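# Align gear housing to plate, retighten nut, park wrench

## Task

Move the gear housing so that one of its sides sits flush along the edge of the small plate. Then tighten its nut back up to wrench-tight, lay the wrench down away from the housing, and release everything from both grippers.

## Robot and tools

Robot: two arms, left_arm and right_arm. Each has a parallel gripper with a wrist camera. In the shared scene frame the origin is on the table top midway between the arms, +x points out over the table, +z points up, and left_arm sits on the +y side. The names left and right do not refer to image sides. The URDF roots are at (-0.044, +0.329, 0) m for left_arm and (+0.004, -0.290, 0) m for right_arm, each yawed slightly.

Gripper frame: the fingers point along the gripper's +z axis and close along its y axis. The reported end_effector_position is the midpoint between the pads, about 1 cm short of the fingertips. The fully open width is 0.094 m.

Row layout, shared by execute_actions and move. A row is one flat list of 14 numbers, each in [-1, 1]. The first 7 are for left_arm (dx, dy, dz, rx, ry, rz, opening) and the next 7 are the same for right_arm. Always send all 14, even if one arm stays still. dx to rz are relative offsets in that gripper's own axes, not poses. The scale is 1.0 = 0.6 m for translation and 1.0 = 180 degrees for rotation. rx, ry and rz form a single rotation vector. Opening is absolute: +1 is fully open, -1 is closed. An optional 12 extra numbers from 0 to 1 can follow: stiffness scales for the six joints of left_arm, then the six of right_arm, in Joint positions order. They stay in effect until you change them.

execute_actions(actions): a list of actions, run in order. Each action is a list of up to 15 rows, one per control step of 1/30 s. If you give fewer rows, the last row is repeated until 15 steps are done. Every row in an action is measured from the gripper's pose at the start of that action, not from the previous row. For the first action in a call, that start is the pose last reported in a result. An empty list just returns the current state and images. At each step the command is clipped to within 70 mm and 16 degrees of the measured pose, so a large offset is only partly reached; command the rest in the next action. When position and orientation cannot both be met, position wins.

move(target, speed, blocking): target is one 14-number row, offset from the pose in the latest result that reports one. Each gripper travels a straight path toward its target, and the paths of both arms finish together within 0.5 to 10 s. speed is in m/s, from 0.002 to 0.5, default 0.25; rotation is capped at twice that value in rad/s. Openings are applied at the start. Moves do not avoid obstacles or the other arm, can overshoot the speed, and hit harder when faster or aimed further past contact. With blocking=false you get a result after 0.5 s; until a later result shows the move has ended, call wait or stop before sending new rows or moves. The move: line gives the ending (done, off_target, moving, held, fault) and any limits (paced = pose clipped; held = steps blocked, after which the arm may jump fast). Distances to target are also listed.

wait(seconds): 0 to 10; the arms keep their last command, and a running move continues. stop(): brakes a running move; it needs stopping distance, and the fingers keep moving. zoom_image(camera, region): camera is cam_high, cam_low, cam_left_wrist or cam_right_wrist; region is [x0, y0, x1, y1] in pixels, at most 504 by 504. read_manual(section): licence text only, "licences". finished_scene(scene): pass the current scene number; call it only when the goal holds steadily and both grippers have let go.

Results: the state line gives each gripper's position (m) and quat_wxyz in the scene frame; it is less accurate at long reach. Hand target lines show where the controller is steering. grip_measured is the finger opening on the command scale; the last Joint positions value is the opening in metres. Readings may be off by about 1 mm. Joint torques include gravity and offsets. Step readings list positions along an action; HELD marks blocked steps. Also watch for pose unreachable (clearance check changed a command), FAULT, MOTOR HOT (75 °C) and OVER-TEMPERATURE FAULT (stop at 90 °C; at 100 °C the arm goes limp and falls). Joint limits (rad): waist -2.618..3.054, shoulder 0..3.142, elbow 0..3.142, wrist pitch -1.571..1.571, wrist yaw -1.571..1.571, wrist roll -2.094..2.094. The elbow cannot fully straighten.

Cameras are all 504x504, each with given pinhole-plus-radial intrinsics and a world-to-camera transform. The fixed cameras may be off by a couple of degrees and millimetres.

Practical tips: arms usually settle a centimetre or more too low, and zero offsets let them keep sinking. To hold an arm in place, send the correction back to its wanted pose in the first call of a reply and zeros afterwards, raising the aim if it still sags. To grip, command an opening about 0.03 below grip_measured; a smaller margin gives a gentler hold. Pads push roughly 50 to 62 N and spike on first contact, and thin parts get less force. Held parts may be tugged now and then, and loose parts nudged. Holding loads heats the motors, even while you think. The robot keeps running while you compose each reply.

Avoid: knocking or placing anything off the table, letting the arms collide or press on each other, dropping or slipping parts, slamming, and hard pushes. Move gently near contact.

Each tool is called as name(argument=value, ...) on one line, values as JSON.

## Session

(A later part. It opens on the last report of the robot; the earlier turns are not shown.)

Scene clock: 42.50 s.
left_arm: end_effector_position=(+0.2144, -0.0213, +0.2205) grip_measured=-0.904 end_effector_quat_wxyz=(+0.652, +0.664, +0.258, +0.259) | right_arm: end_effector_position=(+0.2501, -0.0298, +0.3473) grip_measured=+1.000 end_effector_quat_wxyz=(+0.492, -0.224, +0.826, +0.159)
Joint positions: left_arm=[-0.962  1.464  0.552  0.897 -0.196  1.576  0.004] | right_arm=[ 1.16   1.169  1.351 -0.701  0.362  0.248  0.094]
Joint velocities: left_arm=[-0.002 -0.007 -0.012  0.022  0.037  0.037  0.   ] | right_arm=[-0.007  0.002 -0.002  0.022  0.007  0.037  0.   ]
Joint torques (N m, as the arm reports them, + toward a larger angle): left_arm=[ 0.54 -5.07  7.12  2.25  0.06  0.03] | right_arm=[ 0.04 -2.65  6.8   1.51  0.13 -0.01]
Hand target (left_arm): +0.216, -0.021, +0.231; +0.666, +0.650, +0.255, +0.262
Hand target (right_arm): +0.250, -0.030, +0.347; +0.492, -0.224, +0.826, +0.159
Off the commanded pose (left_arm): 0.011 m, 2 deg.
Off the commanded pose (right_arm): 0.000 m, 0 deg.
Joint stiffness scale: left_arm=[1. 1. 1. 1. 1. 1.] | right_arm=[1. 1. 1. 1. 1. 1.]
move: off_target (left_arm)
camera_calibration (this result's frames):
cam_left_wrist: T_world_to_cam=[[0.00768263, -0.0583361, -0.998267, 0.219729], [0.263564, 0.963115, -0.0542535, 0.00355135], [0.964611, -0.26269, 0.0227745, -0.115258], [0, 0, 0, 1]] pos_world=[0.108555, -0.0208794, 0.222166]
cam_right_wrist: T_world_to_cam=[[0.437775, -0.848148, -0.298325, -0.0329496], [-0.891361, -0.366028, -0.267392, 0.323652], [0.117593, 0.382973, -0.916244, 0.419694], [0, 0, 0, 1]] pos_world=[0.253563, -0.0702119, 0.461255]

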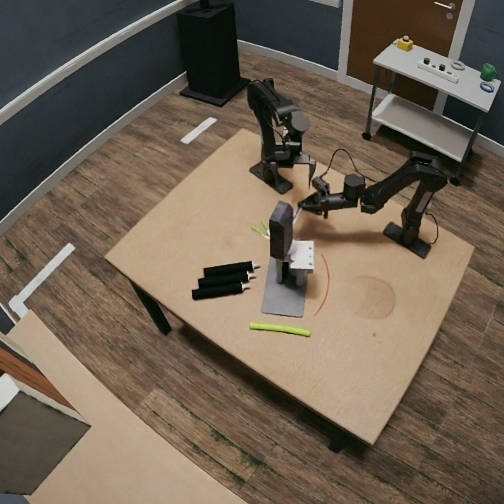

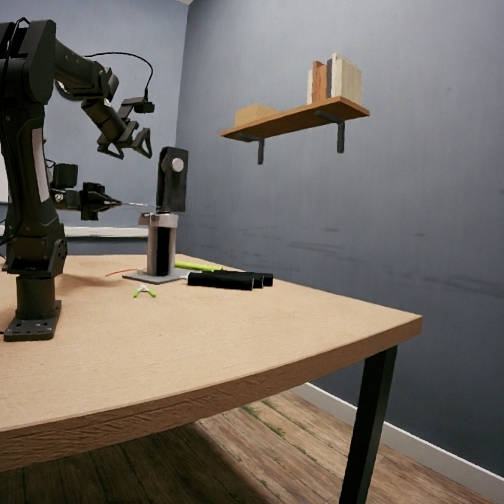

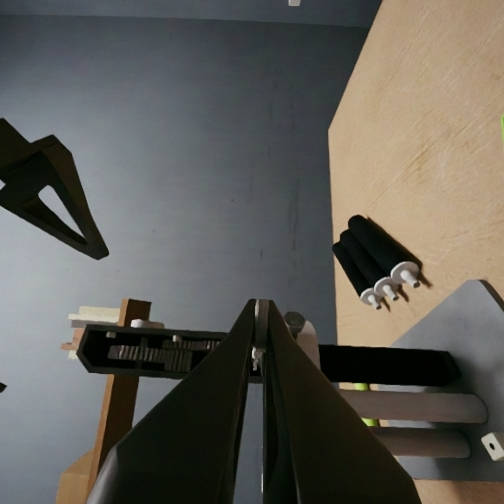

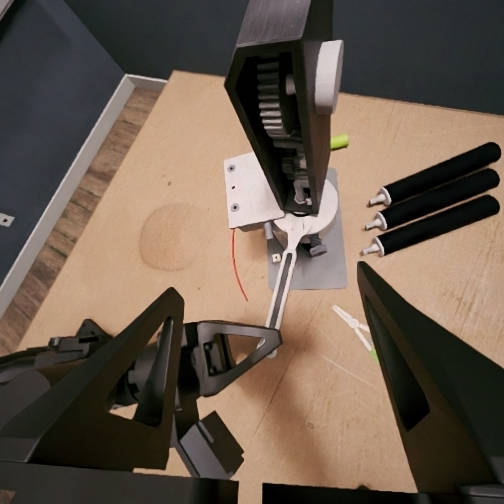

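move(target=[0.026,0.012,0.011,-0.012,0,0,-1,0,0,0,0,0,0,1], speed=0.03)

zoom_image(camera="cam_right_wrist", region=[250, 170, 350, 270])

zoom_image(camera="cam_low", region=[100, 185, 190, 230])

Scene clock: 43.50 s.
left_arm: end_effector_position=(+0.2284, -0.0145, +0.2158) grip_measured=-0.904 end_effector_quat_wxyz=(+0.649, +0.666, +0.258, +0.262) | right_arm: end_effector_position=(+0.2501, -0.0298, +0.3473) grip_measured=+1.000 end_effector_quat_wxyz=(+0.492, -0.224, +0.826, +0.159)
Joint positions: left_arm=[-0.905  1.485  0.552  0.914 -0.143  1.582  0.004] | right_arm=[ 1.16   1.169  1.351 -0.701  0.362  0.248  0.094]
Joint velocities: left_arm=[-0.012 -0.007 -0.007  0.037  0.066  0.022 -0.001] | right_arm=[ 0.012 -0.002 -0.017  0.037  0.037 -0.051  0.   ]
Joint torques (N m, as the arm reports them, + toward a larger angle): left_arm=[ 0.62 -5.31  7.25  2.28  0.15  0.02] | right_arm=[ 0.05 -2.6   6.78  1.5   0.13  0.01]
Hand target (left_arm): +0.230, -0.015, +0.228; +0.664, +0.651, +0.253, +0.265
Hand target (right_arm): +0.250, -0.030, +0.347; +0.492, -0.224, +0.826, +0.159
Off the commanded pose (left_arm): 0.012 m, 2 deg.
Off the commanded pose (right_arm): 0.000 m, 0 deg.
Joint stiffness scale: left_arm=[1. 1. 1. 1. 1. 1.] | right_arm=[1. 1. 1. 1. 1. 1.]
move: off_target (left_arm)
camera_calibration (this result's frames):
cam_left_wrist: T_world_to_cam=[[0.00963327, -0.0502999, -0.998688, 0.215066], [0.260078, 0.964488, -0.0460687, -0.00795526], [0.96554, -0.259293, 0.0223731, -0.126949], [0, 0, 0, 1]] pos_world=[0.122571, -0.0144264, 0.217257]
cam_right_wrist: T_world_to_cam=[[0.437775, -0.848148, -0.298325, -0.0329496], [-0.891361, -0.366028, -0.267392, 0.323652], [0.117593, 0.382973, -0.916244, 0.419694], [0, 0, 0, 1]] pos_world=[0.253563, -0.0702119, 0.461255]

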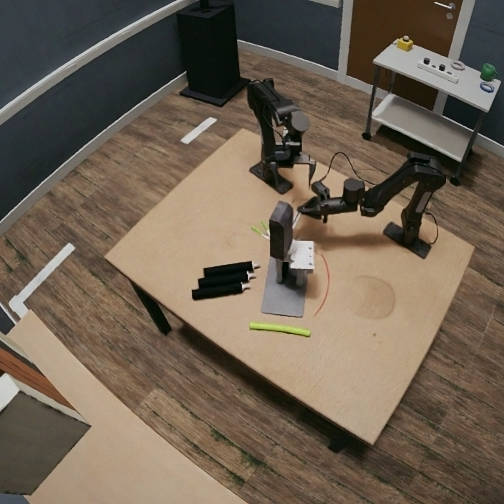

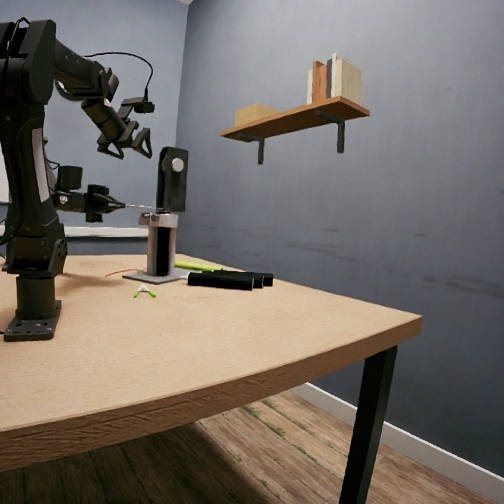

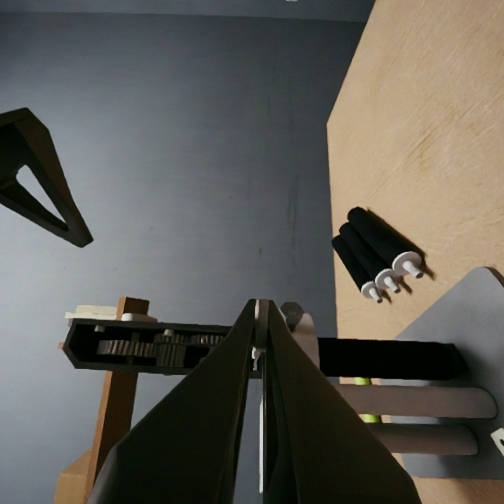

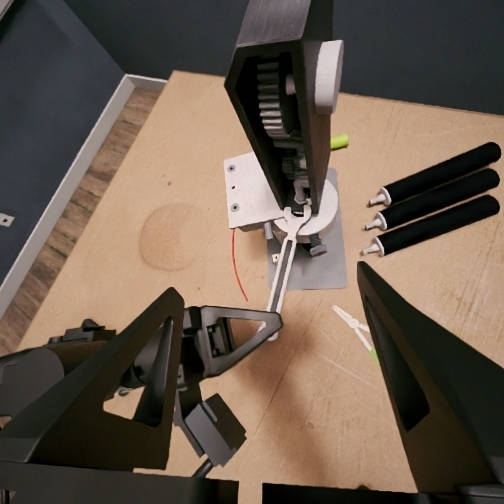

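Region (250, 170, 350, 270) of cam_right_wrist's 504x504 image, scaled by 5.040, with more detail than that image has.

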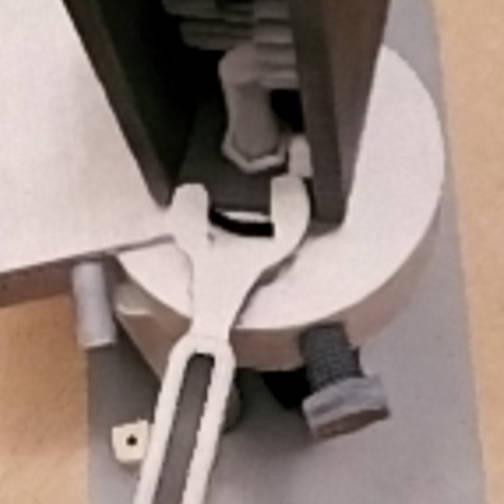

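Region (100, 185, 190, 230) of cam_low's 504x504 image, scaled by 5.600, with more detail than that image has.

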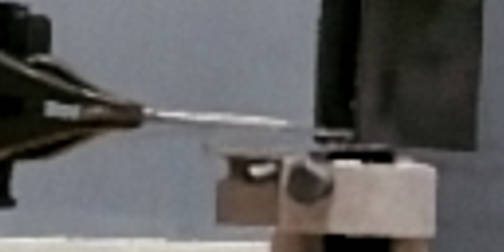

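move(target=[0.008,0.016,0.006,-0.012,-0.011,-0.004,-1,0,0,0,0,0,0,1], speed=0.02)

zoom_image(camera="cam_right_wrist", region=[265, 175, 335, 245])

Scene clock: 45.10 s.
left_arm: end_effector_position=(+0.2327, -0.0120, +0.2158) grip_measured=-0.904 end_effector_quat_wxyz=(+0.653, +0.669, +0.249, +0.254) | right_arm: end_effector_position=(+0.2501, -0.0298, +0.3473) grip_measured=+1.000 end_effector_quat_wxyz=(+0.492, -0.224, +0.826, +0.159)
Joint positions: left_arm=[-0.868  1.485  0.552  0.915 -0.08   1.584  0.004] | right_arm=[ 1.16   1.169  1.351 -0.701  0.362  0.248  0.094]
Joint velocities: left_arm=[ 0.012 -0.002  0.007  0.007 -0.066 -0.022 -0.   ] | right_arm=[-0.017  0.002  0.002  0.007  0.007 -0.007  0.   ]
Joint torques (N m, as the arm reports them, + toward a larger angle): left_arm=[ 0.67 -4.76  7.22  2.3   0.19 -0.11] | right_arm=[ 0.07 -2.65  6.7   1.49  0.14  0.  ]
Hand target (left_arm): +0.234, -0.014, +0.225; +0.667, +0.656, +0.246, +0.251
Hand target (right_arm): +0.250, -0.030, +0.347; +0.492, -0.224, +0.826, +0.159
Off the commanded pose (left_arm): 0.010 m, 2 deg.
Off the commanded pose (right_arm): 0.000 m, 0 deg.
Joint stiffness scale: left_arm=[1. 1. 1. 1. 1. 1.] | right_arm=[1. 1. 1. 1. 1. 1.]
move: done
camera_calibration (this result's frames):
cam_left_wrist: T_world_to_cam=[[0.00868935, -0.0505239, -0.998685, 0.21537], [0.285407, 0.957305, -0.0459472, -0.0174595], [0.958367, -0.284632, 0.0227382, -0.129162], [0, 0, 0, 1]] pos_world=[0.126896, -0.00916816, 0.217222]
cam_right_wrist: T_world_to_cam=[[0.437775, -0.848148, -0.298325, -0.0329496], [-0.891361, -0.366028, -0.267392, 0.323652], [0.117593, 0.382973, -0.916244, 0.419694], [0, 0, 0, 1]] pos_world=[0.253563, -0.0702119, 0.461255]

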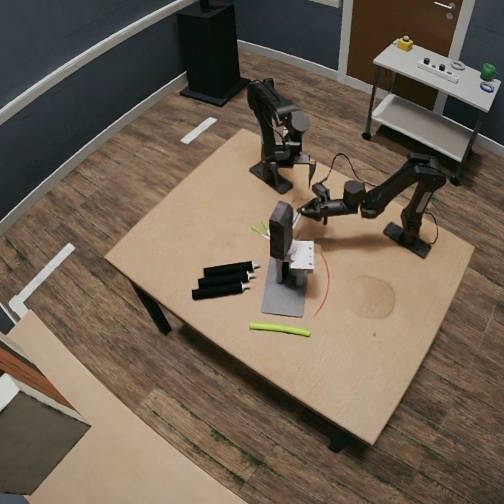

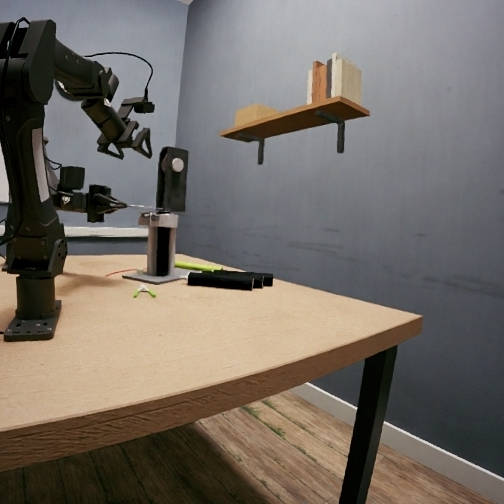

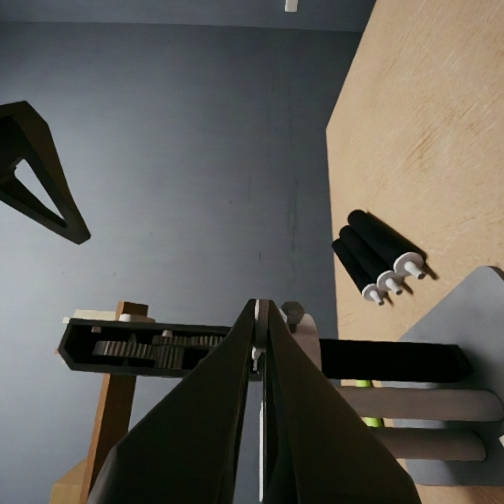

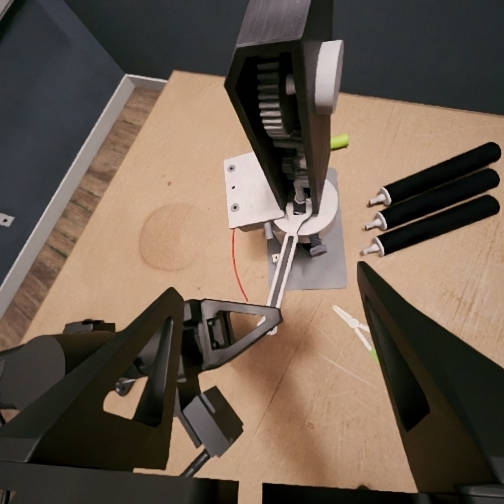

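Region (265, 175, 335, 245) of cam_right_wrist's 504x504 image, scaled by 7.200, with more detail than that image has.

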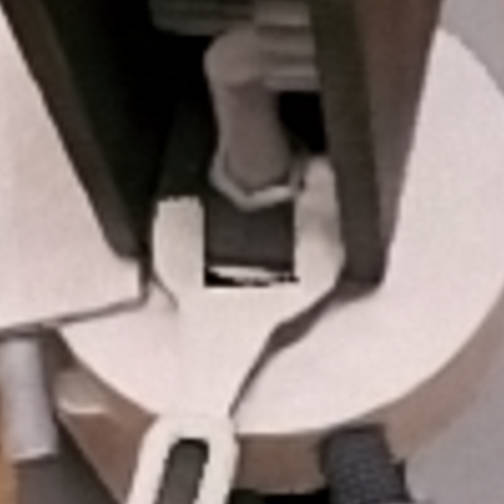

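Advance ~13 mm with the tip slightly down.

move(target=[0.021,0.014,0.012,-0.012,0,-0.012,-1,0,0,0,0,0,0,1], speed=0.02)

zoom_image(camera="cam_right_wrist", region=[265, 175, 335, 245])

zoom_image(camera="cam_low", region=[100, 185, 190, 230])

Scene clock: 46.80 s.
left_arm: end_effector_position=(+0.2365, -0.0114, +0.2162) grip_measured=-0.904 end_effector_quat_wxyz=(+0.662, +0.666, +0.243, +0.241) | right_arm: end_effector_position=(+0.2501, -0.0298, +0.3473) grip_measured=+1.000 end_effector_quat_wxyz=(+0.492, -0.224, +0.826, +0.159)
Joint positions: left_arm=[-0.837  1.501  0.552  0.944 -0.02   1.57   0.004] | right_arm=[ 1.16   1.169  1.351 -0.701  0.362  0.248  0.094]
Joint velocities: left_arm=[-0.017 -0.002 -0.002 -0.007  0.022  0.007  0.   ] | right_arm=[ 0.002 -0.012 -0.002 -0.051  0.037 -0.051  0.   ]
Joint torques (N m, as the arm reports them, + toward a larger angle): left_arm=[ 1.52 -4.55  8.2   2.07 -0.07 -0.22] | right_arm=[ 0.05 -2.61  6.76  1.49  0.14  0.  ]
Hand target (left_arm): +0.247, -0.009, +0.224; +0.670, +0.652, +0.256, +0.246
Hand target (right_arm): +0.250, -0.030, +0.347; +0.492, -0.224, +0.826, +0.159
Off the commanded pose (left_arm): 0.013 m, 2 deg.
Off the commanded pose (right_arm): 0.000 m, 0 deg.
Joint stiffness scale: left_arm=[1. 1. 1. 1. 1. 1.] | right_arm=[1. 1. 1. 1. 1. 1.]
move: off_target (left_arm)
camera_calibration (this result's frames):
cam_left_wrist: T_world_to_cam=[[0.00404022, -0.0703154, -0.997517, 0.216375], [0.311607, 0.947947, -0.0655591, -0.0211349], [0.950203, -0.310568, 0.0257406, -0.131683], [0, 0, 0, 1]] pos_world=[0.130837, -0.00564738, 0.217841]
cam_right_wrist: T_world_to_cam=[[0.437775, -0.848148, -0.298325, -0.0329496], [-0.891361, -0.366028, -0.267392, 0.323652], [0.117593, 0.382973, -0.916244, 0.419694], [0, 0, 0, 1]] pos_world=[0.253563, -0.0702119, 0.461255]

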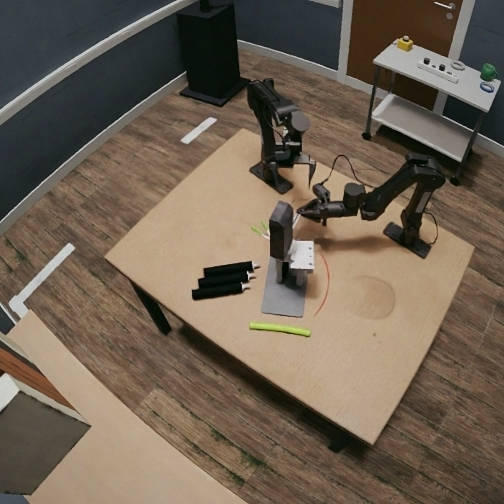

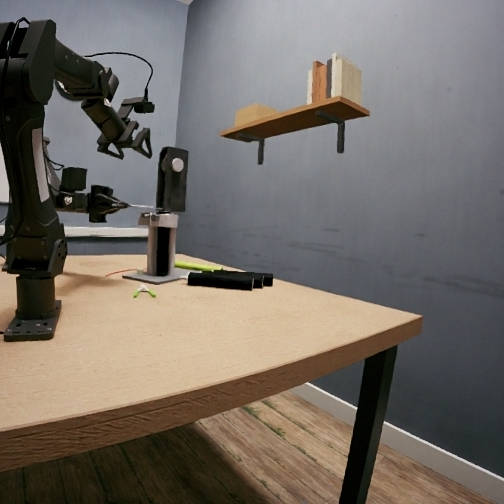

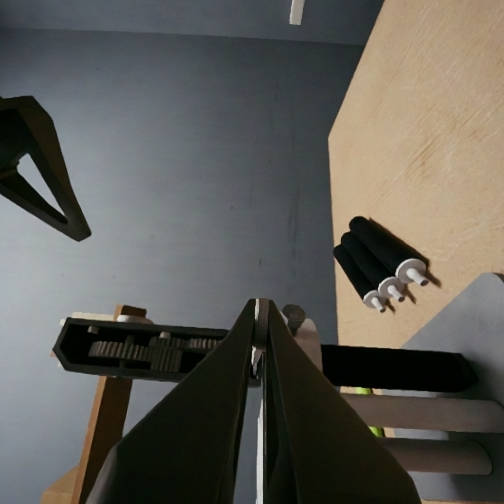

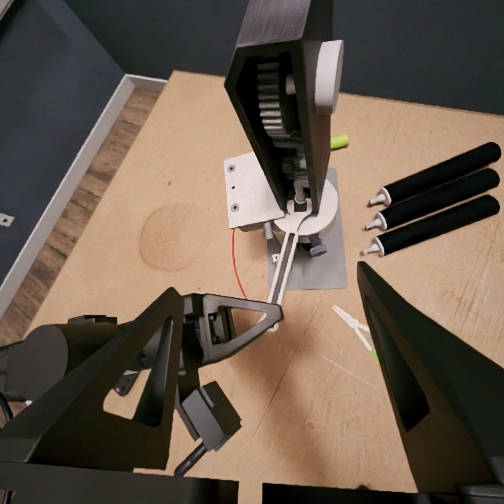

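Region (265, 175, 335, 245) of cam_right_wrist's 504x504 image, scaled by 7.200, with more detail than that image has.

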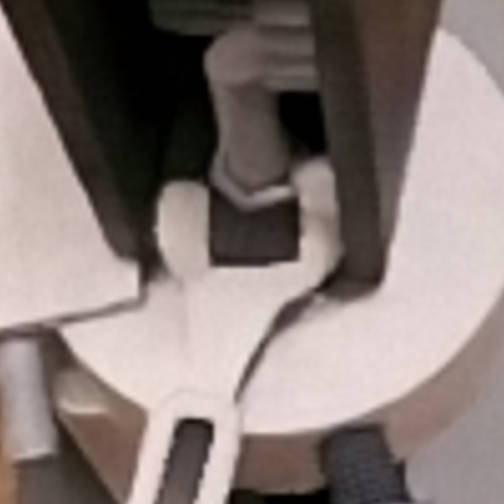

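Region (100, 185, 190, 230) of cam_low's 504x504 image, scaled by 5.600, with more detail than that image has.

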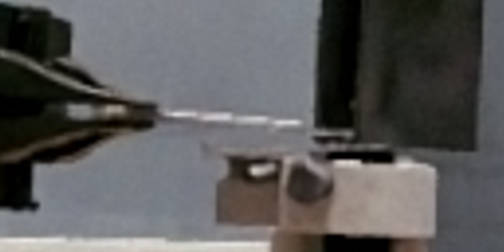

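move(target=[0.027,0.0,-0.027,0,-0.05,-0.004,-1,0,0,0,0,0,0,1], speed=0.02)

zoom_image(camera="cam_right_wrist", region=[265, 175, 335, 245])

Scene clock: 51.17 s.
left_arm: end_effector_position=(+0.2353, +0.0049, +0.2147) grip_measured=-0.904 end_effector_quat_wxyz=(+0.682, +0.685, +0.180, +0.184) | right_arm: end_effector_position=(+0.2501, -0.0298, +0.3473) grip_measured=+1.000 end_effector_quat_wxyz=(+0.492, -0.224, +0.826, +0.159)
Joint positions: left_arm=[-0.675  1.477  0.519  0.955  0.321  1.579  0.004] | right_arm=[ 1.16   1.169  1.351 -0.701  0.362  0.248  0.094]
Joint velocities: left_arm=[ 0.007  0.002 -0.007  0.037  0.037 -0.051  0.001] | right_arm=[-0.012 -0.007 -0.012  0.066 -0.022 -0.022  0.   ]
Joint torques (N m, as the arm reports them, + toward a larger angle): left_arm=[ 1.22 -6.51  5.53  1.8  -0.07 -0.18] | right_arm=[ 0.04 -2.63  6.79  1.48  0.13  0.  ]
Hand target (left_arm): +0.239, +0.011, +0.216; +0.681, +0.681, +0.194, +0.185
Hand target (right_arm): +0.250, -0.030, +0.347; +0.492, -0.224, +0.826, +0.159
Off the commanded pose (left_arm): 0.007 m, 2 deg.
Off the commanded pose (right_arm): 0.000 m, 0 deg.
Joint stiffness scale: left_arm=[1. 1. 1. 1. 1. 1.] | right_arm=[1. 1. 1. 1. 1. 1.]
move: done
camera_calibration (this result's frames):
cam_left_wrist: T_world_to_cam=[[-0.000862573, -0.0687526, -0.997633, 0.217207], [0.476181, 0.877238, -0.0608672, -0.0757268], [0.879347, -0.475107, 0.031982, -0.109274], [0, 0, 0, 1]] pos_world=[0.132337, 0.0294471, 0.215578]
cam_right_wrist: T_world_to_cam=[[0.437775, -0.848148, -0.298325, -0.0329496], [-0.891361, -0.366028, -0.267392, 0.323652], [0.117593, 0.382973, -0.916244, 0.419694], [0, 0, 0, 1]] pos_world=[0.253563, -0.0702119, 0.461255]

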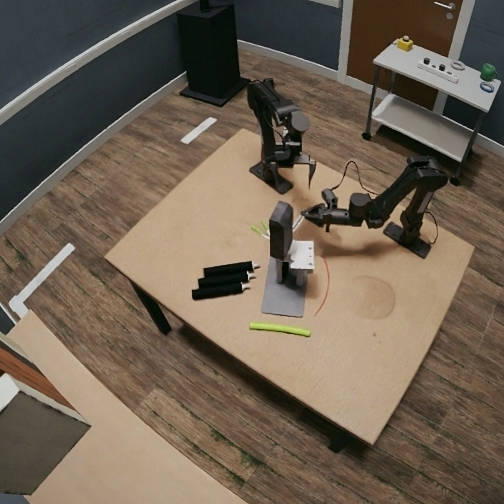

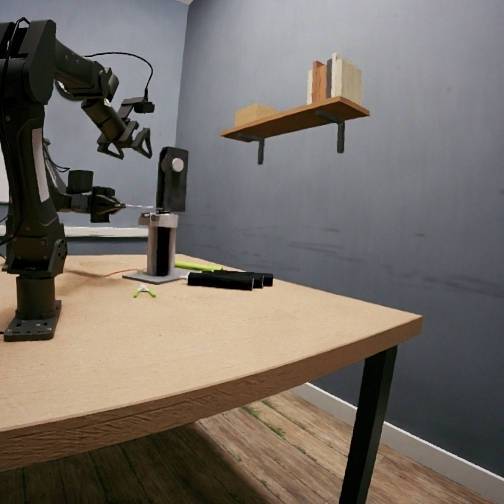

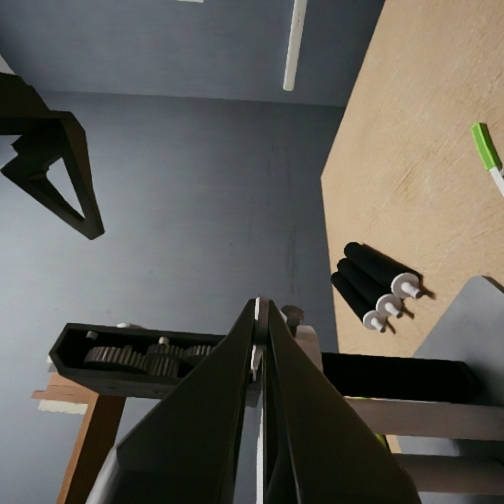

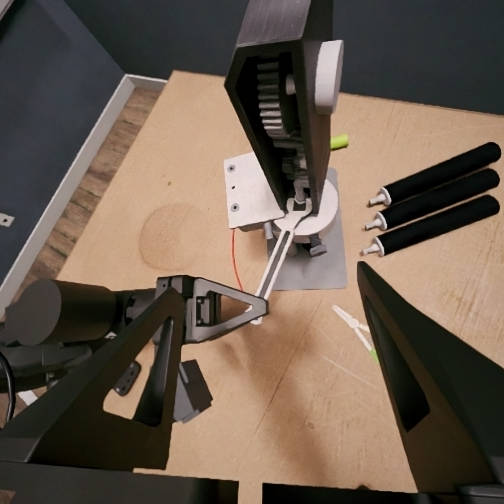

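Region (265, 175, 335, 245) of cam_right_wrist's 504x504 image, scaled by 7.200, with more detail than that image has.

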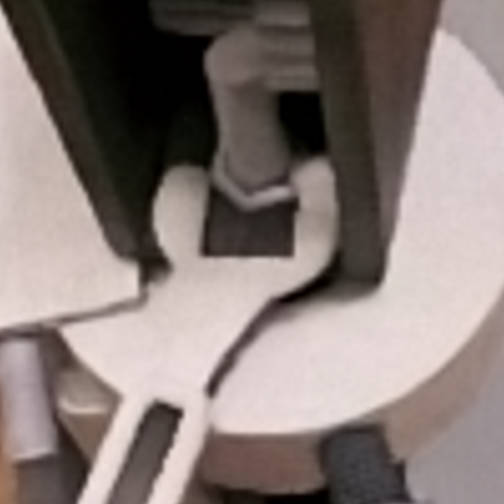

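move(target=[0.025,-0.003,0.0,0,0.008,-0.015,-1,0,0,0,0,0,0,1], speed=0.02)

zoom_image(camera="cam_right_wrist", region=[265, 175, 335, 245])

zoom_image(camera="cam_low", region=[100, 185, 190, 230])

Scene clock: 52.87 s.
left_arm: end_effector_position=(+0.2355, +0.0072, +0.2168) grip_measured=-0.904 end_effector_quat_wxyz=(+0.688, +0.682, +0.179, +0.170) | right_arm: end_effector_position=(+0.2501, -0.0298, +0.3473) grip_measured=+1.000 end_effector_quat_wxyz=(+0.492, -0.224, +0.826, +0.159)
Joint positions: left_arm=[-0.653  1.477  0.519  0.964  0.364  1.554  0.004] | right_arm=[ 1.16   1.169  1.351 -0.701  0.362  0.248  0.094]
Joint velocities: left_arm=[ 0.002  0.017  0.002 -0.037  0.007  0.007 -0.   ] | right_arm=[ 0.002 -0.012  0.007 -0.081 -0.051 -0.022  0.   ]
Joint torques (N m, as the arm reports them, + toward a larger angle): left_arm=[ 1.74 -3.66  6.92  1.88 -0.28 -0.27] | right_arm=[ 0.06 -2.64  6.78  1.49  0.12  0.  ]
Hand target (left_arm): +0.248, +0.013, +0.213; +0.683, +0.678, +0.204, +0.176
Hand target (right_arm): +0.250, -0.030, +0.347; +0.492, -0.224, +0.826, +0.159
Off the commanded pose (left_arm): 0.014 m, 3 deg.
Off the commanded pose (right_arm): 0.000 m, 0 deg.
Joint stiffness scale: left_arm=[1. 1. 1. 1. 1. 1.] | right_arm=[1. 1. 1. 1. 1. 1.]
move: off_target (left_arm)
camera_calibration (this result's frames):
cam_left_wrist: T_world_to_cam=[[-0.0175234, -0.086319, -0.996113, 0.223169], [0.494067, 0.865387, -0.0836824, -0.0769301], [0.869247, -0.493613, 0.0274828, -0.104986], [0, 0, 0, 1]] pos_world=[0.133178, 0.0340158, 0.218749]
cam_right_wrist: T_world_to_cam=[[0.437775, -0.848148, -0.298325, -0.0329496], [-0.891361, -0.366028, -0.267392, 0.323652], [0.117593, 0.382973, -0.916244, 0.419694], [0, 0, 0, 1]] pos_world=[0.253563, -0.0702119, 0.461255]

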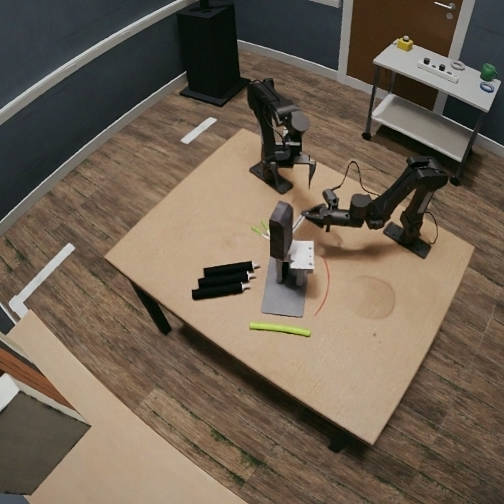

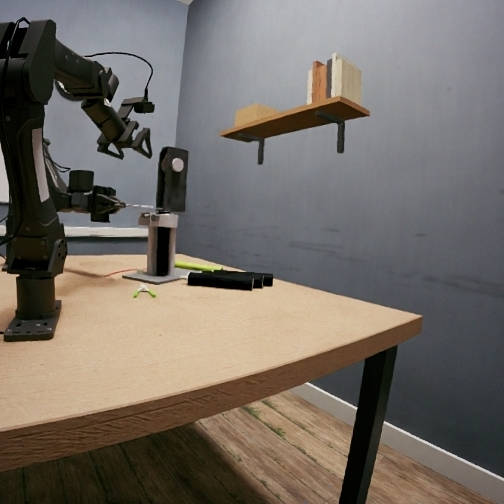

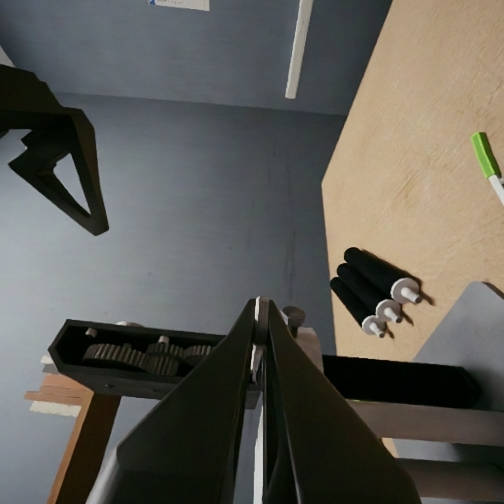

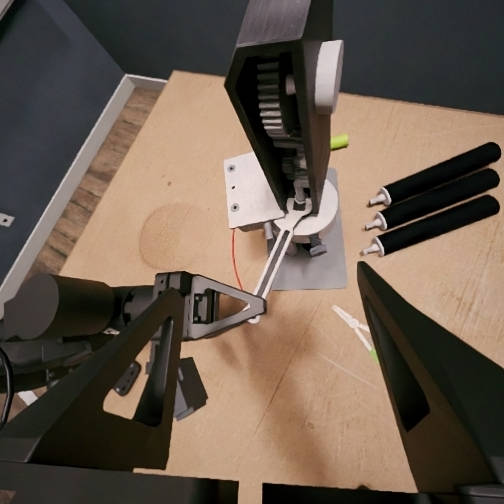

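Region (265, 175, 335, 245) of cam_right_wrist's 504x504 image, scaled by 7.200, with more detail than that image has.

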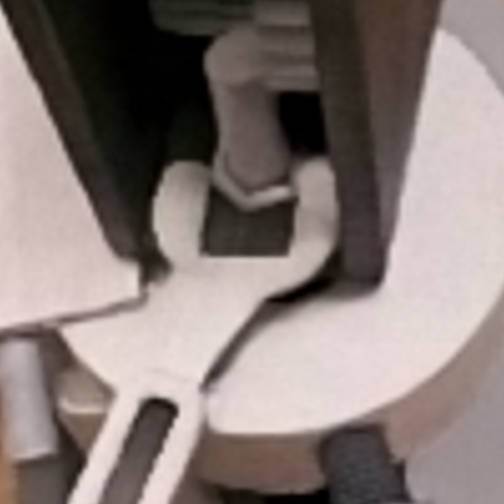

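Region (100, 185, 190, 230) of cam_low's 504x504 image, scaled by 5.600, with more detail than that image has.

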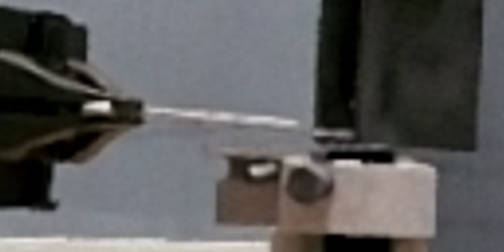

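move(target=[0.016,-0.004,0.016,0,-0.005,0.012,-1,0,0,0,0,0,0,1], speed=0.02)

zoom_image(camera="cam_right_wrist", region=[265, 175, 335, 245])

zoom_image(camera="cam_low", region=[100, 185, 190, 230])

Scene clock: 54.33 s.
left_arm: end_effector_position=(+0.2355, +0.0053, +0.2110) grip_measured=-0.904 end_effector_quat_wxyz=(+0.690, +0.687, +0.150, +0.171) | right_arm: end_effector_position=(+0.2501, -0.0298, +0.3473) grip_measured=+1.000 end_effector_quat_wxyz=(+0.492, -0.224, +0.826, +0.159)
Joint positions: left_arm=[-0.634  1.52   0.519  1.012  0.424  1.595  0.004] | right_arm=[ 1.16   1.169  1.351 -0.701  0.362  0.248  0.094]
Joint velocities: left_arm=[ 0.002 -0.017  0.002  0.007 -0.051 -0.051 -0.001] | right_arm=[ 0.012 -0.002  0.017 -0.037 -0.051  0.007  0.   ]
Joint torques (N m, as the arm reports them, + toward a larger angle): left_arm=[ 1.01 -3.69  9.78  1.62 -0.17 -0.03] | right_arm=[ 0.06 -2.67  6.81  1.49  0.15  0.  ]
Hand target (left_arm): +0.248, +0.004, +0.214; +0.687, +0.686, +0.160, +0.177
Hand target (right_arm): +0.250, -0.030, +0.347; +0.492, -0.224, +0.826, +0.159
Off the commanded pose (left_arm): 0.014 m, 1 deg.
Off the commanded pose (right_arm): 0.000 m, 0 deg.
Joint stiffness scale: left_arm=[1. 1. 1. 1. 1. 1.] | right_arm=[1. 1. 1. 1. 1. 1.]
move: off_target (left_arm)
camera_calibration (this result's frames):
cam_left_wrist: T_world_to_cam=[[0.0202001, -0.0709261, -0.997277, 0.208532], [0.530477, 0.846257, -0.0494406, -0.0914079], [0.847459, -0.528033, 0.0547191, -0.106174], [0, 0, 0, 1]] pos_world=[0.134255, 0.0360816, 0.209255]
cam_right_wrist: T_world_to_cam=[[0.437775, -0.848148, -0.298325, -0.0329496], [-0.891361, -0.366028, -0.267392, 0.323652], [0.117593, 0.382973, -0.916244, 0.419694], [0, 0, 0, 1]] pos_world=[0.253563, -0.0702119, 0.461255]

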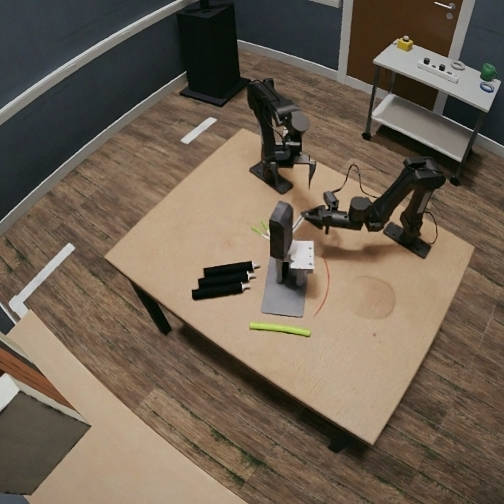

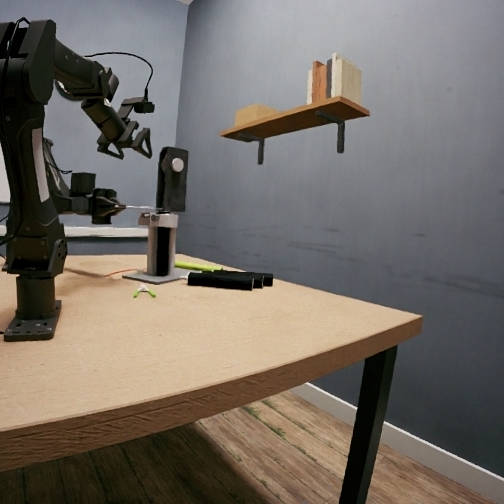

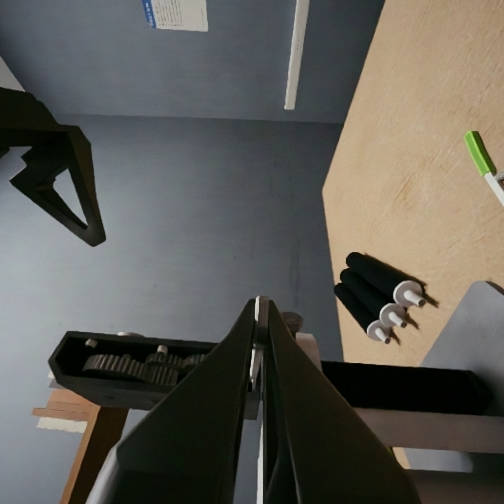

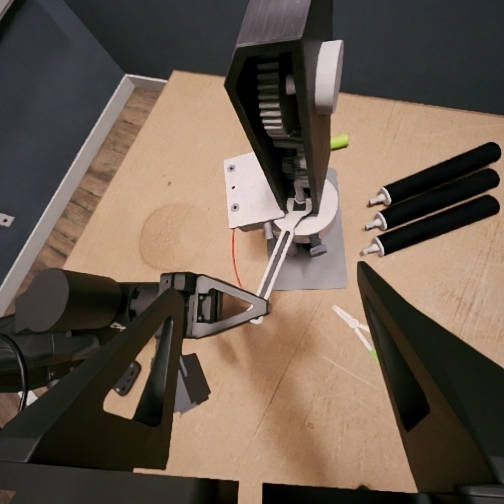

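Region (265, 175, 335, 245) of cam_right_wrist's 504x504 image, scaled by 7.200, with more detail than that image has.

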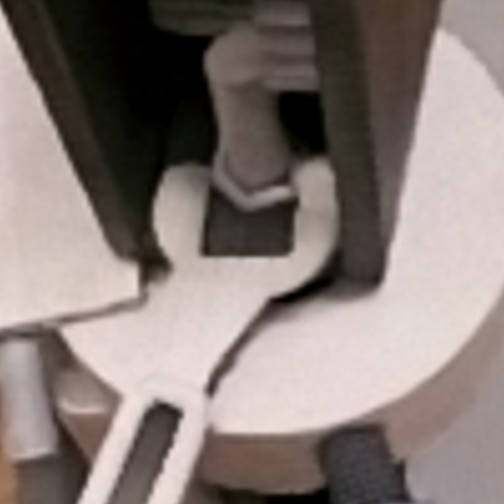

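Region (100, 185, 190, 230) of cam_low's 504x504 image, scaled by 5.600, with more detail than that image has.

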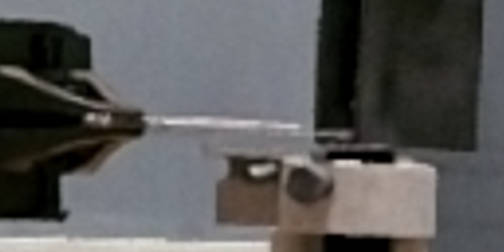

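move(target=[0.024,0.002,-0.034,0,-0.035,0,-1,0,0,0,0,0,0,1], speed=0.03)

zoom_image(camera="cam_right_wrist", region=[265, 175, 335, 245])

Scene clock: 56.60 s.
left_arm: end_effector_position=(+0.2358, +0.0263, +0.2106) grip_measured=-0.904 end_effector_quat_wxyz=(+0.698, +0.696, +0.104, +0.130) | right_arm: end_effector_position=(+0.2501, -0.0298, +0.3473) grip_measured=+1.000 end_effector_quat_wxyz=(+0.492, -0.224, +0.826, +0.159)
Joint positions: left_arm=[-0.494  1.52   0.519  1.012  0.689  1.6    0.004] | right_arm=[ 1.16   1.169  1.351 -0.701  0.362  0.248  0.094]
Joint velocities: left_arm=[-0.002 -0.022  0.002  0.007 -0.037 -0.051 -0.001] | right_arm=[ 0.007 -0.002 -0.002 -0.037 -0.022 -0.022  0.   ]
Joint torques (N m, as the arm reports them, + toward a larger angle): left_arm=[ 1.16 -6.03  6.24  1.66 -0.04 -0.05] | right_arm=[ 0.   -2.66  6.74  1.48  0.15  0.  ]
Hand target (left_arm): +0.239, +0.030, +0.212; +0.697, +0.696, +0.112, +0.134
Hand target (right_arm): +0.250, -0.030, +0.347; +0.492, -0.224, +0.826, +0.159
Off the commanded pose (left_arm): 0.005 m, 1 deg.
Off the commanded pose (right_arm): 0.000 m, 0 deg.
Joint stiffness scale: left_arm=[1. 1. 1. 1. 1. 1.] | right_arm=[1. 1. 1. 1. 1. 1.]
move: done
camera_calibration (this result's frames):
cam_left_wrist: T_world_to_cam=[[0.0177625, -0.0686325, -0.997484, 0.210149], [0.632486, 0.773435, -0.0419538, -0.133125], [0.774368, -0.63015, 0.0571472, -0.0759366], [0, 0, 0, 1]] pos_world=[0.13927, 0.0695351, 0.208375]
cam_right_wrist: T_world_to_cam=[[0.437775, -0.848148, -0.298325, -0.0329496], [-0.891361, -0.366028, -0.267392, 0.323652], [0.117593, 0.382973, -0.916244, 0.419694], [0, 0, 0, 1]] pos_world=[0.253563, -0.0702119, 0.461255]

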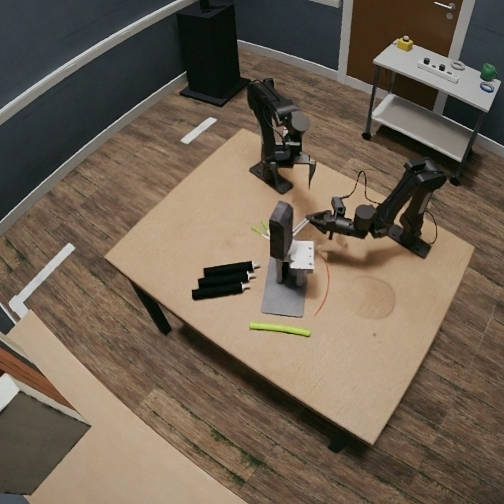

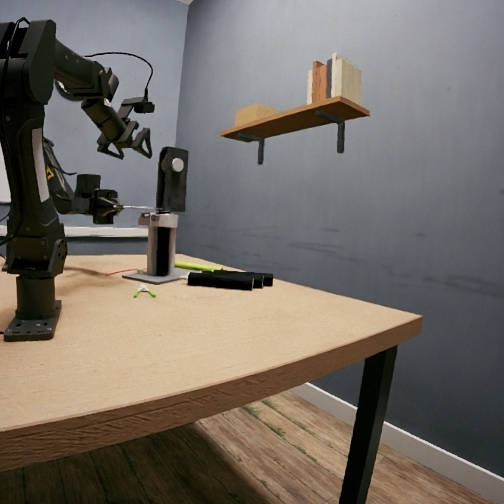

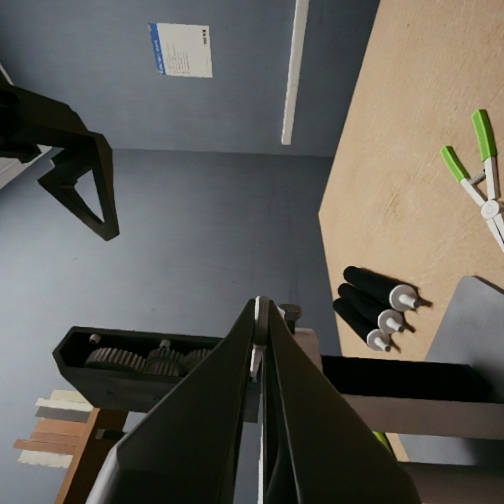

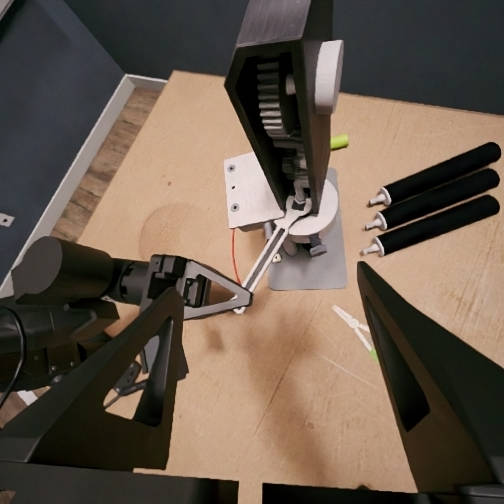

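Region (265, 175, 335, 245) of cam_right_wrist's 504x504 image, scaled by 7.200, with more detail than that image has.

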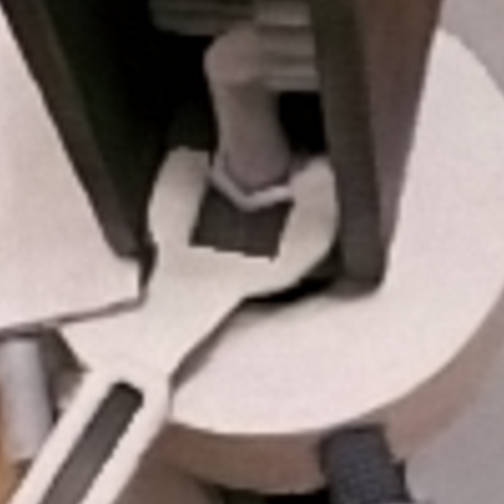

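move(target=[0.03,0.022,0.022,-0.012,-0.005,0.008,-1,0,0,0,0,0,0,1], speed=0.02)

zoom_image(camera="cam_right_wrist", region=[265, 175, 335, 245])

zoom_image(camera="cam_low", region=[100, 185, 190, 230])

Scene clock: 58.70 s.
left_arm: end_effector_position=(+0.2407, +0.0244, +0.2094) grip_measured=-0.904 end_effector_quat_wxyz=(+0.702, +0.697, +0.081, +0.118) | right_arm: end_effector_position=(+0.2501, -0.0298, +0.3473) grip_measured=+1.000 end_effector_quat_wxyz=(+0.492, -0.224, +0.826, +0.159)
Joint positions: left_arm=[-0.466  1.574  0.555  1.038  0.767  1.608  0.004] | right_arm=[ 1.16   1.169  1.351 -0.701  0.362  0.248  0.094]
Joint velocities: left_arm=[-0.012 -0.012 -0.007 -0.007  0.022 -0.037 -0.   ] | right_arm=[ 0.002  0.007 -0.022  0.022 -0.037 -0.051  0.   ]
Joint torques (N m, as the arm reports them, + toward a larger angle): left_arm=[-0.18 -4.67 10.55  1.79 -0.35 -0.18] | right_arm=[ 0.04 -2.66  6.76  1.48  0.13  0.  ]
Hand target (left_arm): +0.255, +0.021, +0.225; +0.710, +0.685, +0.087, +0.135
Hand target (right_arm): +0.250, -0.030, +0.347; +0.492, -0.224, +0.826, +0.159
Off the commanded pose (left_arm): 0.022 m, 3 deg.
Off the commanded pose (right_arm): 0.000 m, 0 deg.
Joint stiffness scale: left_arm=[1. 1. 1. 1. 1. 1.] | right_arm=[1. 1. 1. 1. 1. 1.]
move: off_target (left_arm)
camera_calibration (this result's frames):
cam_left_wrist: T_world_to_cam=[[0.0297046, -0.0706409, -0.997059, 0.205814], [0.670833, 0.740895, -0.0325063, -0.145201], [0.741013, -0.667895, 0.0693963, -0.0744953], [0, 0, 0, 1]] pos_world=[0.146494, 0.0723622, 0.205658]
cam_right_wrist: T_world_to_cam=[[0.437775, -0.848148, -0.298325, -0.0329496], [-0.891361, -0.366028, -0.267392, 0.323652], [0.117593, 0.382973, -0.916244, 0.419694], [0, 0, 0, 1]] pos_world=[0.253563, -0.0702119, 0.461255]

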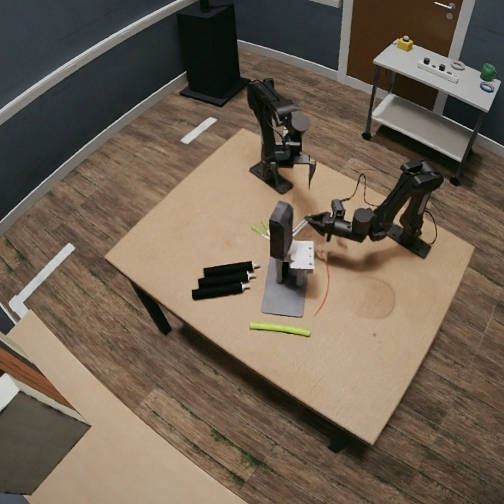

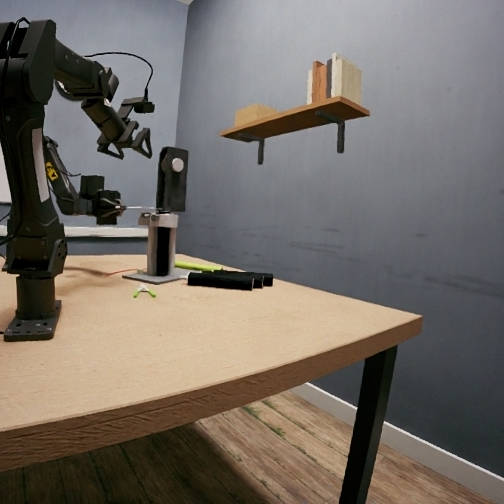

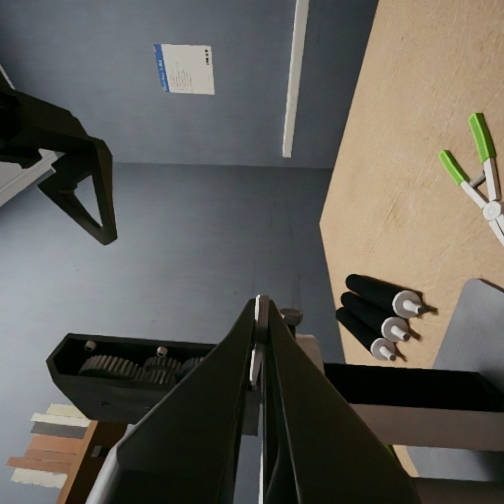

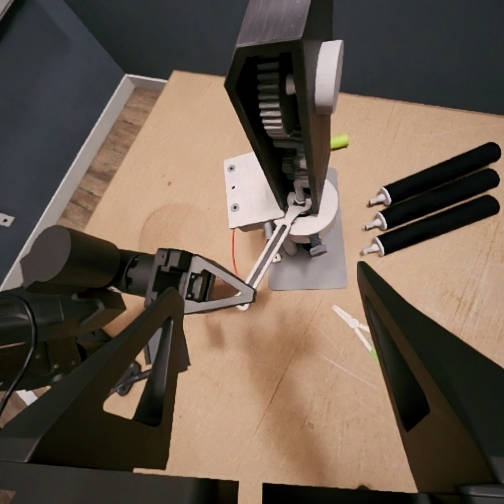

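Region (265, 175, 335, 245) of cam_right_wrist's 504x504 image, scaled by 7.200, with more detail than that image has.

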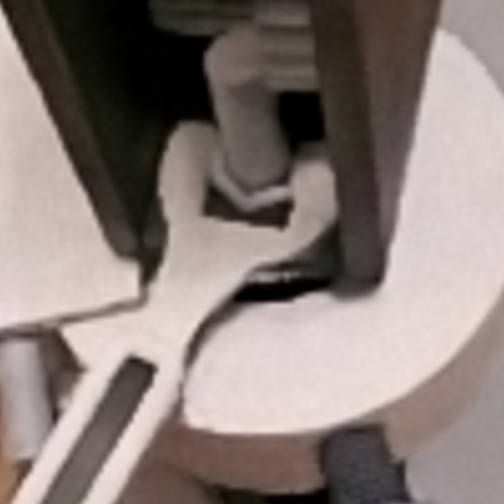

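Region (100, 185, 190, 230) of cam_low's 504x504 image, scaled by 5.600, with more detail than that image has.

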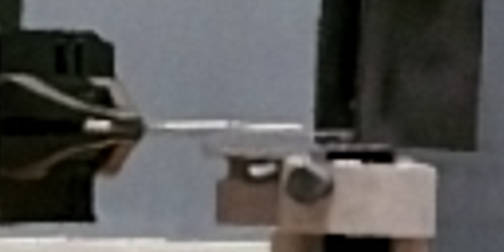

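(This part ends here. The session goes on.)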